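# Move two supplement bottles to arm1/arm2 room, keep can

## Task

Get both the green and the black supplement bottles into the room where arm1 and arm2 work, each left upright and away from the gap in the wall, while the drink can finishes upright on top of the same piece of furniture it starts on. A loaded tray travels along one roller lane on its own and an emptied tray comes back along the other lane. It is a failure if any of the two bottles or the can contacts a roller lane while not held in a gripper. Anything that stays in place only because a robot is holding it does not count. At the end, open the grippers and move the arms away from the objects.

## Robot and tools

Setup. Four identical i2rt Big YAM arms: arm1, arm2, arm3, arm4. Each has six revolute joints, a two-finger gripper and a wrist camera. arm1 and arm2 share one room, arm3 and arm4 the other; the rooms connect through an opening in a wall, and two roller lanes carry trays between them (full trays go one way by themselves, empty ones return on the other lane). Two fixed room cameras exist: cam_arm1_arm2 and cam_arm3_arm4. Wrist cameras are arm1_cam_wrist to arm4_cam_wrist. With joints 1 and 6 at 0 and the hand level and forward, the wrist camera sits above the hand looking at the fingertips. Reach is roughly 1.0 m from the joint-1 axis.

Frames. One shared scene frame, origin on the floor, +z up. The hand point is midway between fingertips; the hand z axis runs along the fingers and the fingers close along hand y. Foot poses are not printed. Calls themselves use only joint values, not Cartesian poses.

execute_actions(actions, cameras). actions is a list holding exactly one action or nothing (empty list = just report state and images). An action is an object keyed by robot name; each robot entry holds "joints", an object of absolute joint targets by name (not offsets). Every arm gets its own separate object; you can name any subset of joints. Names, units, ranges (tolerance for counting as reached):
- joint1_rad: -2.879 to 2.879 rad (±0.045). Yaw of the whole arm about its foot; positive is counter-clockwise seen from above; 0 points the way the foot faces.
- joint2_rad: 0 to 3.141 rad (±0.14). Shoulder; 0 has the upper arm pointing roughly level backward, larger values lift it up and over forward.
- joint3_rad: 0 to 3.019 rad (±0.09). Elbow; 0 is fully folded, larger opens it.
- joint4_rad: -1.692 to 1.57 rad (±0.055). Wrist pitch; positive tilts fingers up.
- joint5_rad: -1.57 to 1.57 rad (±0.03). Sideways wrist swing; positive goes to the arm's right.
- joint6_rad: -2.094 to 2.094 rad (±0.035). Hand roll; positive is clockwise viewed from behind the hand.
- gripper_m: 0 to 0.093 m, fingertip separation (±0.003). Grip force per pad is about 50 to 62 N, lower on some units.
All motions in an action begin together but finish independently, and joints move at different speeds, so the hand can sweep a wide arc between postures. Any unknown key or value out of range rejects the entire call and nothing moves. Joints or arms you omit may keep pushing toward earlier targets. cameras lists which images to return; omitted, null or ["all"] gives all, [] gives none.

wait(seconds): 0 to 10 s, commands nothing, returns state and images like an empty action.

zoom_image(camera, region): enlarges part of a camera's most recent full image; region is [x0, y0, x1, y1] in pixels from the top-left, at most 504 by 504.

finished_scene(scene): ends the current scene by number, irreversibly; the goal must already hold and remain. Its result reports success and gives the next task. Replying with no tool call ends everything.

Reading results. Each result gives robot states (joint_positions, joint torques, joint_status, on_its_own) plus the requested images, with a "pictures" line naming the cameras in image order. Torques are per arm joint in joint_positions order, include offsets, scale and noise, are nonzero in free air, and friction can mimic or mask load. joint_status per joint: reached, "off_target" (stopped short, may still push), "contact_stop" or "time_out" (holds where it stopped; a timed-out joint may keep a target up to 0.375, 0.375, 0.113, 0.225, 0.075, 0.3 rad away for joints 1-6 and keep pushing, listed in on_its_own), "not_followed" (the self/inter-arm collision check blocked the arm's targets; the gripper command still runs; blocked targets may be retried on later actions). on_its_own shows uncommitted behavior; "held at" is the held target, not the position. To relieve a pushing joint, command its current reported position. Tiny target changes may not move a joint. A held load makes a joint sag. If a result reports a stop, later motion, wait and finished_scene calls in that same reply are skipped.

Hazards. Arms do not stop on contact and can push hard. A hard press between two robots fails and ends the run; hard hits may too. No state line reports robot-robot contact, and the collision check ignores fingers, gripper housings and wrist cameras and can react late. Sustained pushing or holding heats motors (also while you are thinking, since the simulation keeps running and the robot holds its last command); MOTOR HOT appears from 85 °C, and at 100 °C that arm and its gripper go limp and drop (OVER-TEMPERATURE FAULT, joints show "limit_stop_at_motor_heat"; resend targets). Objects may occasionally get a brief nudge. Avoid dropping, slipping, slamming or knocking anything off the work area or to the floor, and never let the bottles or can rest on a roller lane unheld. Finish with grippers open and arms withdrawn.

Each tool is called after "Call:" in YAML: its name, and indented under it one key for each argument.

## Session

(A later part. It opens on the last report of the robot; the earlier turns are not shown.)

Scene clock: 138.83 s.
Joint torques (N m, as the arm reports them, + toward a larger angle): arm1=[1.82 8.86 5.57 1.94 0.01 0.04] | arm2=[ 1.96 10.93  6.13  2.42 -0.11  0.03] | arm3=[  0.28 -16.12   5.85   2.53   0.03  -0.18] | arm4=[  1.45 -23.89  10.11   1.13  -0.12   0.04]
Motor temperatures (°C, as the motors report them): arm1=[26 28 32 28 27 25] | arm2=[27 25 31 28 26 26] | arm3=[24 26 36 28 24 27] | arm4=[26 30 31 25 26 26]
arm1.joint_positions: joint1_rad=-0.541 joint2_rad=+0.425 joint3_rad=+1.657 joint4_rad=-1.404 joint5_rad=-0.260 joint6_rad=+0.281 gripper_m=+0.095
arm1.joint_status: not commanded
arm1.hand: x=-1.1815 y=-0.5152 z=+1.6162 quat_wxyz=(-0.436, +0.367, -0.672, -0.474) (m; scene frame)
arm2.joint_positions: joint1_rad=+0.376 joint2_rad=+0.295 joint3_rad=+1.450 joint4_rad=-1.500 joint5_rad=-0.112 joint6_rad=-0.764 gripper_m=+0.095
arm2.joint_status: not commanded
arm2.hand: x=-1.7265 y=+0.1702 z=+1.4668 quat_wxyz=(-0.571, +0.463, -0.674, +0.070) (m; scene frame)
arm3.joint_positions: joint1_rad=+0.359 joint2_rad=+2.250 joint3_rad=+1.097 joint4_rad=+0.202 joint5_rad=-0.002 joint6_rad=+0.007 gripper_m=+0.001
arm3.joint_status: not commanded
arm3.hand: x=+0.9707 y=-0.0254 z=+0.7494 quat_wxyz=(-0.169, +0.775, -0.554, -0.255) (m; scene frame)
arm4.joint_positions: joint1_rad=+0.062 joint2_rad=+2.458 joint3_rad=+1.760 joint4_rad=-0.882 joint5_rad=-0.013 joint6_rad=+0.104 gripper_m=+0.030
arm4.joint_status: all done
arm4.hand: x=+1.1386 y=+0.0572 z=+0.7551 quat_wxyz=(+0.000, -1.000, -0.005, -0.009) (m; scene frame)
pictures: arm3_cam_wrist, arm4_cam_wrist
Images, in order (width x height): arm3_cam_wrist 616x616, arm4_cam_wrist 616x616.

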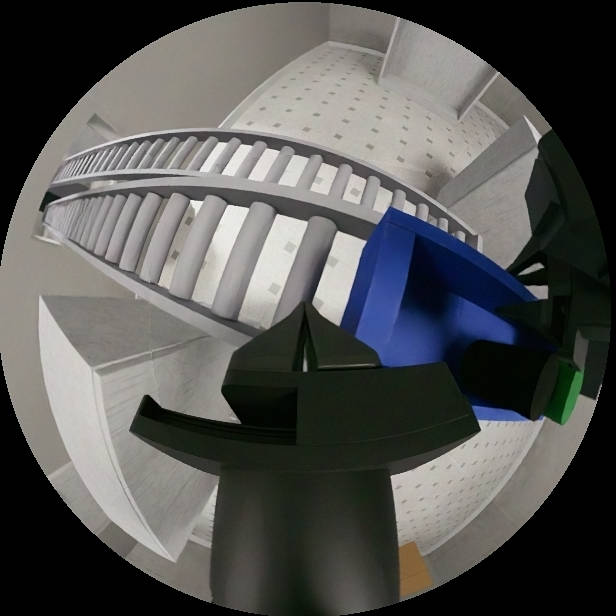

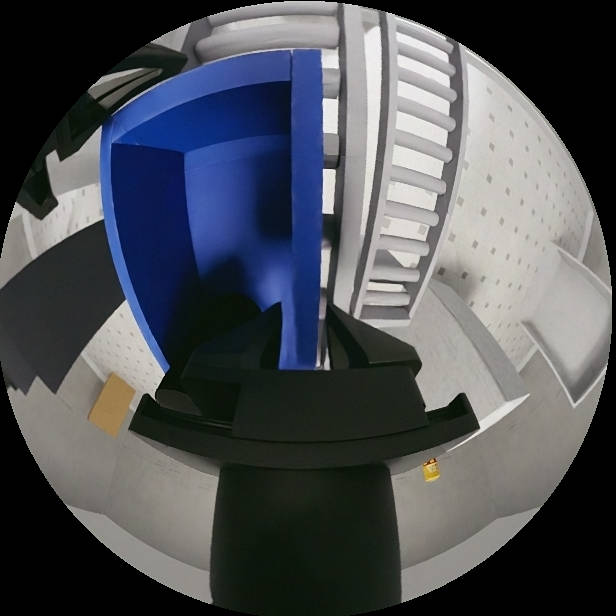

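Black bottle is near the finger; lift straight up.

Call:
execute_actions:
  actions:
    - {"arm4":{"joints":{"joint2_rad":2.3,"joint3_rad":1.73,"joint4_rad":-0.93,"gripper_m":0.024}}}
  cameras: ["arm3_cam_wrist"]

Call:
execute_actions:
  actions:
    - {"arm4":{"joints":{"joint2_rad":2.1,"joint3_rad":1.66,"joint4_rad":-1.07}}}
  cameras: ["arm4_cam_wrist","arm3_cam_wrist"]

Scene clock: 144.13 s.
Joint torques (N m, as the arm reports them, + toward a larger angle): arm1=[1.62 9.06 5.57 1.95 0.   0.05] | arm2=[ 1.94 10.35  6.03  2.47 -0.06  0.02] | arm3=[ -0.17 -16.02   5.84   2.64   0.06  -0.15] | arm4=[  1.44 -23.7    8.2    0.5   -0.12   0.03]
Motor temperatures (°C, as the motors report them): arm1=[26 28 32 28 27 25] | arm2=[27 25 31 28 26 26] | arm3=[24 26 36 28 24 27] | arm4=[26 30 31 25 26 26]
arm1.joint_positions: joint1_rad=-0.541 joint2_rad=+0.425 joint3_rad=+1.657 joint4_rad=-1.404 joint5_rad=-0.260 joint6_rad=+0.281 gripper_m=+0.095
arm1.joint_status: not commanded
arm1.hand: x=-1.1815 y=-0.5152 z=+1.6162 quat_wxyz=(-0.436, +0.367, -0.672, -0.474) (m; scene frame)
arm2.joint_positions: joint1_rad=+0.376 joint2_rad=+0.295 joint3_rad=+1.450 joint4_rad=-1.500 joint5_rad=-0.112 joint6_rad=-0.764 gripper_m=+0.095
arm2.joint_status: not commanded
arm2.hand: x=-1.7265 y=+0.1702 z=+1.4668 quat_wxyz=(-0.571, +0.463, -0.674, +0.070) (m; scene frame)
arm3.joint_positions: joint1_rad=+0.359 joint2_rad=+2.250 joint3_rad=+1.097 joint4_rad=+0.202 joint5_rad=-0.002 joint6_rad=+0.007 gripper_m=+0.001
arm3.joint_status: not commanded
arm3.hand: x=+0.9707 y=-0.0254 z=+0.7494 quat_wxyz=(-0.169, +0.775, -0.554, -0.255) (m; scene frame)
arm4.joint_positions: joint1_rad=+0.062 joint2_rad=+2.298 joint3_rad=+1.717 joint4_rad=-0.924 joint5_rad=-0.013 joint6_rad=+0.104 gripper_m=+0.024
arm4.joint_status: all done
arm4.hand: x=+1.1272 y=+0.0549 z=+0.8426 quat_wxyz=(-0.004, -1.000, -0.005, +0.028) (m; scene frame)
pictures: arm3_cam_wrist
Images, in order (width x height): arm3_cam_wrist 616x616.

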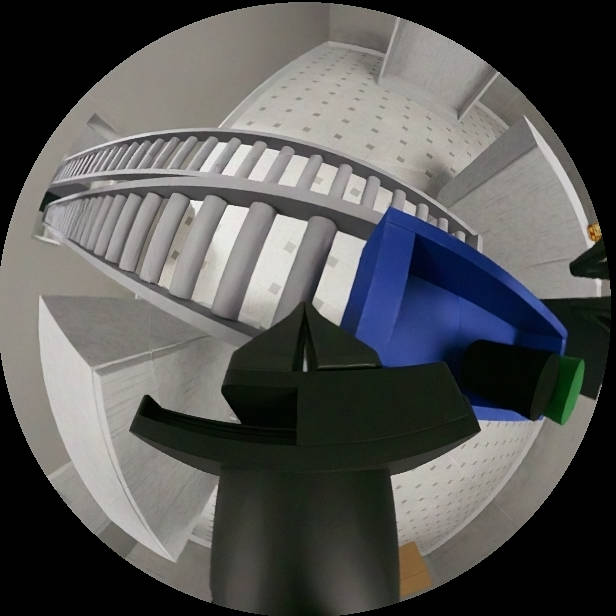

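Scene clock: 145.47 s.
Joint torques (N m, as the arm reports them, + toward a larger angle): arm1=[1.92 8.92 5.51 1.9  0.   0.04] | arm2=[ 1.8  11.05  6.2   2.35 -0.07 -0.04] | arm3=[  0.46 -16.72   5.67   2.54   0.06  -0.12] | arm4=[  1.5  -21.9    9.1    0.34  -0.12   0.04]
Motor temperatures (°C, as the motors report them): arm1=[26 28 32 28 27 25] | arm2=[27 25 31 28 26 26] | arm3=[24 26 36 28 24 27] | arm4=[26 30 31 25 26 26]
arm1.joint_positions: joint1_rad=-0.541 joint2_rad=+0.425 joint3_rad=+1.657 joint4_rad=-1.404 joint5_rad=-0.260 joint6_rad=+0.281 gripper_m=+0.095
arm1.joint_status: not commanded
arm1.hand: x=-1.1815 y=-0.5152 z=+1.6162 quat_wxyz=(-0.436, +0.367, -0.672, -0.474) (m; scene frame)
arm2.joint_positions: joint1_rad=+0.376 joint2_rad=+0.295 joint3_rad=+1.450 joint4_rad=-1.500 joint5_rad=-0.112 joint6_rad=-0.764 gripper_m=+0.095
arm2.joint_status: not commanded
arm2.hand: x=-1.7265 y=+0.1702 z=+1.4668 quat_wxyz=(-0.571, +0.463, -0.674, +0.070) (m; scene frame)
arm3.joint_positions: joint1_rad=+0.359 joint2_rad=+2.250 joint3_rad=+1.097 joint4_rad=+0.202 joint5_rad=-0.002 joint6_rad=+0.007 gripper_m=+0.001
arm3.joint_status: not commanded
arm3.hand: x=+0.9707 y=-0.0254 z=+0.7494 quat_wxyz=(-0.169, +0.775, -0.554, -0.255) (m; scene frame)
arm4.joint_positions: joint1_rad=+0.062 joint2_rad=+2.101 joint3_rad=+1.641 joint4_rad=-1.060 joint5_rad=-0.013 joint6_rad=+0.104 gripper_m=+0.024
arm4.joint_status: all done
arm4.hand: x=+1.1591 y=+0.0574 z=+0.9377 quat_wxyz=(-0.003, -1.000, -0.005, +0.021) (m; scene frame)
pictures: arm3_cam_wrist, arm4_cam_wrist
Images, in order (width x height): arm3_cam_wrist 616x616, arm4_cam_wrist 616x616.

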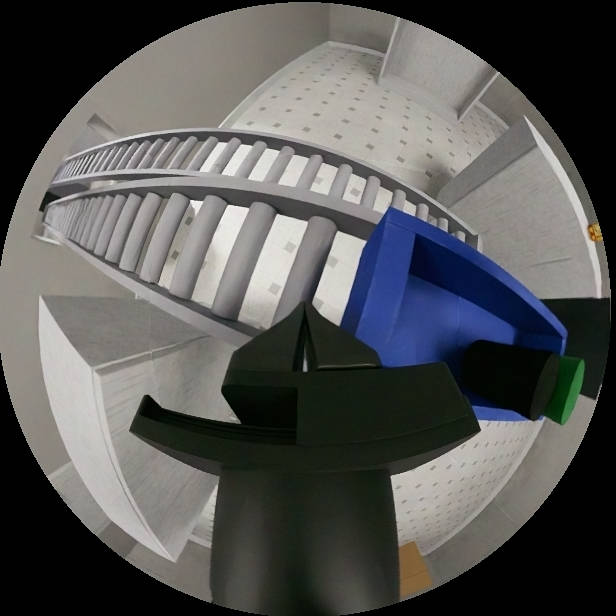

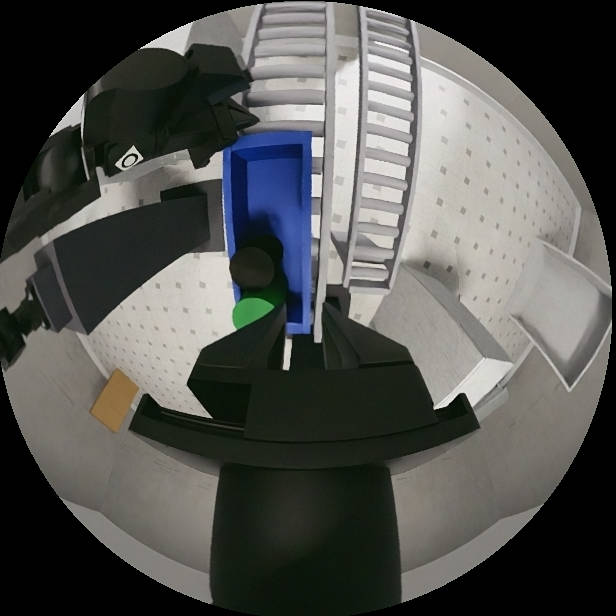

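Call:
execute_actions:
  actions:
    - {"arm4":{"joints":{"joint2_rad":1.8,"joint3_rad":1.4}},"arm3":{"joints":{"joint1_rad":0.75,"joint2_rad":1.8}}}
  cameras: ["cam_arm3_arm4"]

Call:
wait:
  seconds: 10

Scene clock: 149.60 s.
Joint torques (N m, as the arm reports them, + toward a larger angle): arm1=[1.85 9.15 5.47 1.91 0.   0.03] | arm2=[ 1.15 10.02  6.02  2.55 -0.06  0.01] | arm3=[  0.6  -14.73   9.09   2.56   0.09  -0.18] | arm4=[  1.48 -17.66   7.98   0.66  -0.12   0.04]
Motor temperatures (°C, as the motors report them): arm1=[26 28 32 28 27 25] | arm2=[27 25 31 28 26 26] | arm3=[24 26 35 28 24 27] | arm4=[26 30 31 25 26 26]
arm1.joint_positions: joint1_rad=-0.541 joint2_rad=+0.425 joint3_rad=+1.657 joint4_rad=-1.404 joint5_rad=-0.260 joint6_rad=+0.281 gripper_m=+0.095
arm1.joint_status: not commanded
arm1.hand: x=-1.1815 y=-0.5152 z=+1.6162 quat_wxyz=(-0.436, +0.367, -0.672, -0.474) (m; scene frame)
arm2.joint_positions: joint1_rad=+0.376 joint2_rad=+0.295 joint3_rad=+1.450 joint4_rad=-1.500 joint5_rad=-0.112 joint6_rad=-0.764 gripper_m=+0.095
arm2.joint_status: not commanded
arm2.hand: x=-1.7265 y=+0.1702 z=+1.4668 quat_wxyz=(-0.571, +0.463, -0.674, +0.070) (m; scene frame)
arm3.joint_positions: joint1_rad=+0.755 joint2_rad=+1.798 joint3_rad=+1.097 joint4_rad=+0.212 joint5_rad=-0.002 joint6_rad=+0.006 gripper_m=+0.001
arm3.joint_status: all done
arm3.hand: x=+0.7206 y=-0.0942 z=+1.0422 quat_wxyz=(-0.202, +0.780, -0.351, -0.477) (m; scene frame)
arm4.joint_positions: joint1_rad=+0.062 joint2_rad=+1.800 joint3_rad=+1.401 joint4_rad=-1.065 joint5_rad=-0.013 joint6_rad=+0.104 gripper_m=+0.024
arm4.joint_status: all done
arm4.hand: x=+1.2325 y=+0.0648 z=+1.0216 quat_wxyz=(-0.006, -0.999, -0.005, +0.048) (m; scene frame)
pictures: cam_arm3_arm4
Images, in order (width x height): cam_arm3_arm4 672x504.

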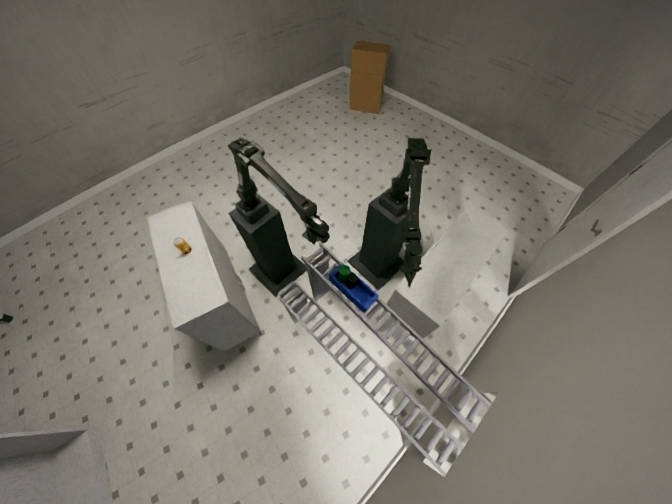

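Scene clock: 159.60 s.
Joint torques (N m, as the arm reports them, + toward a larger angle): arm1=[1.92 9.06 5.53 1.95 0.   0.05] | arm2=[ 1.86 10.79  6.3   2.33 -0.02  0.01] | arm3=[ -0.11 -14.58   9.12   2.54   0.08  -0.12] | arm4=[  1.46 -17.67   7.96   0.65  -0.12   0.04]
Motor temperatures (°C, as the motors report them): arm1=[26 28 32 28 27 25] | arm2=[27 25 31 28 26 26] | arm3=[24 26 36 28 24 27] | arm4=[26 30 30 25 26 26]
arm1.joint_positions: joint1_rad=-0.541 joint2_rad=+0.425 joint3_rad=+1.657 joint4_rad=-1.404 joint5_rad=-0.260 joint6_rad=+0.281 gripper_m=+0.095
arm1.joint_status: not commanded
arm1.hand: x=-1.1815 y=-0.5152 z=+1.6162 quat_wxyz=(-0.436, +0.367, -0.672, -0.474) (m; scene frame)
arm2.joint_positions: joint1_rad=+0.376 joint2_rad=+0.295 joint3_rad=+1.450 joint4_rad=-1.500 joint5_rad=-0.112 joint6_rad=-0.764 gripper_m=+0.095
arm2.joint_status: not commanded
arm2.hand: x=-1.7265 y=+0.1702 z=+1.4668 quat_wxyz=(-0.571, +0.463, -0.674, +0.070) (m; scene frame)
arm3.joint_positions: joint1_rad=+0.755 joint2_rad=+1.798 joint3_rad=+1.097 joint4_rad=+0.212 joint5_rad=-0.002 joint6_rad=+0.006 gripper_m=+0.001
arm3.joint_status: all done
arm3.hand: x=+0.7206 y=-0.0942 z=+1.0422 quat_wxyz=(-0.202, +0.780, -0.351, -0.477) (m; scene frame)
arm4.joint_positions: joint1_rad=+0.062 joint2_rad=+1.800 joint3_rad=+1.401 joint4_rad=-1.065 joint5_rad=-0.013 joint6_rad=+0.104 gripper_m=+0.024
arm4.joint_status: all done
arm4.hand: x=+1.2325 y=+0.0648 z=+1.0216 quat_wxyz=(-0.006, -0.999, -0.005, +0.048) (m; scene frame)
wait: 10.00 s; at rest by 0.27 s
pictures: arm1_cam_wrist, arm2_cam_wrist, arm3_cam_wrist, arm4_cam_wrist, cam_arm1_arm2, cam_arm3_arm4
Images, in order (width x height): arm1_cam_wrist 616x616, arm2_cam_wrist 616x616, arm3_cam_wrist 616x616, arm4_cam_wrist 616x616, cam_arm1_arm2 672x504, cam_arm3_arm4 672x504.

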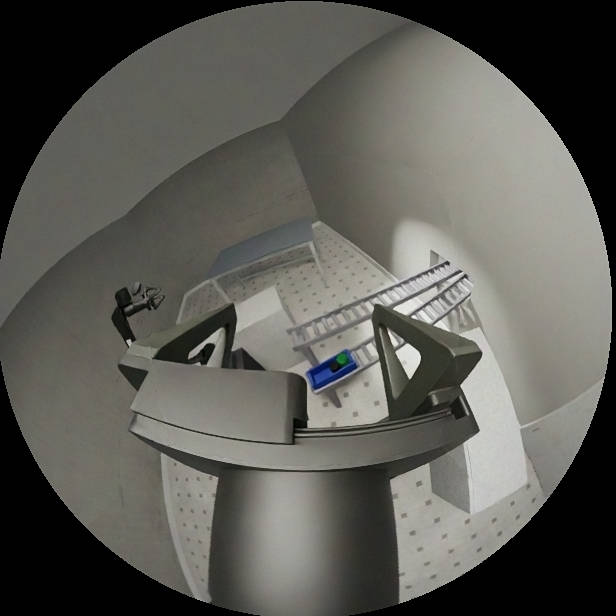

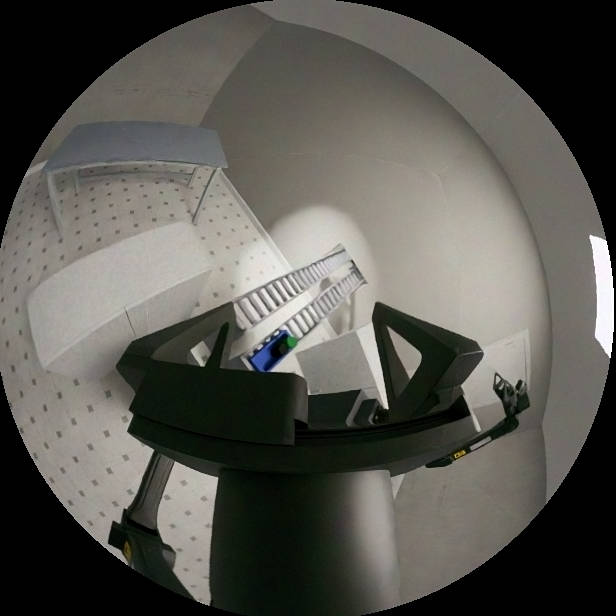

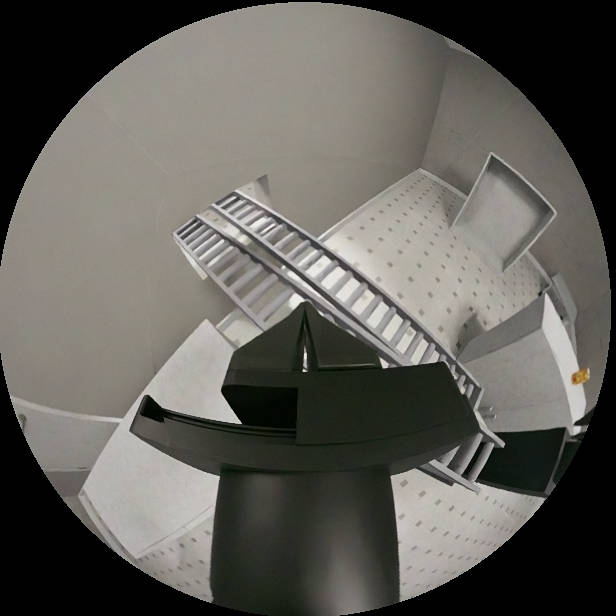

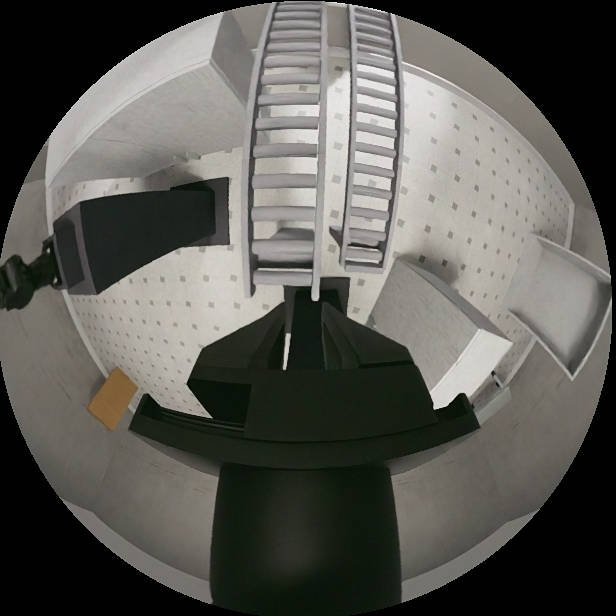

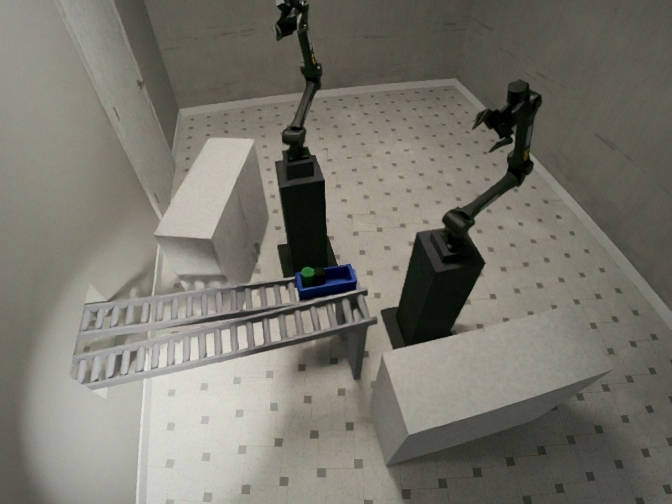

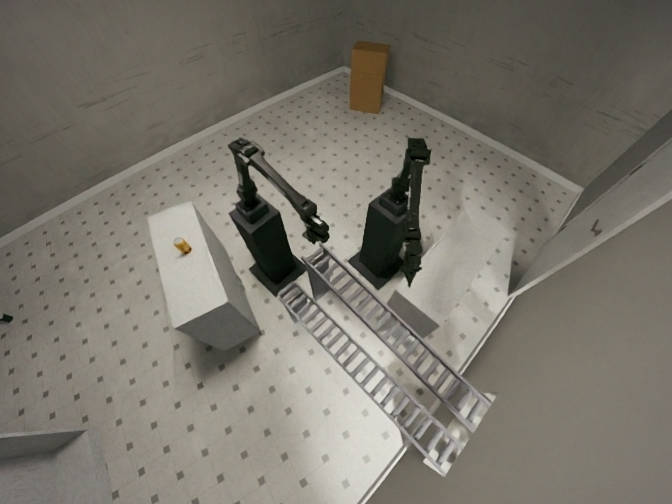

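Call:
finished_scene:
  scene: 2

The scene is finished: the task was done.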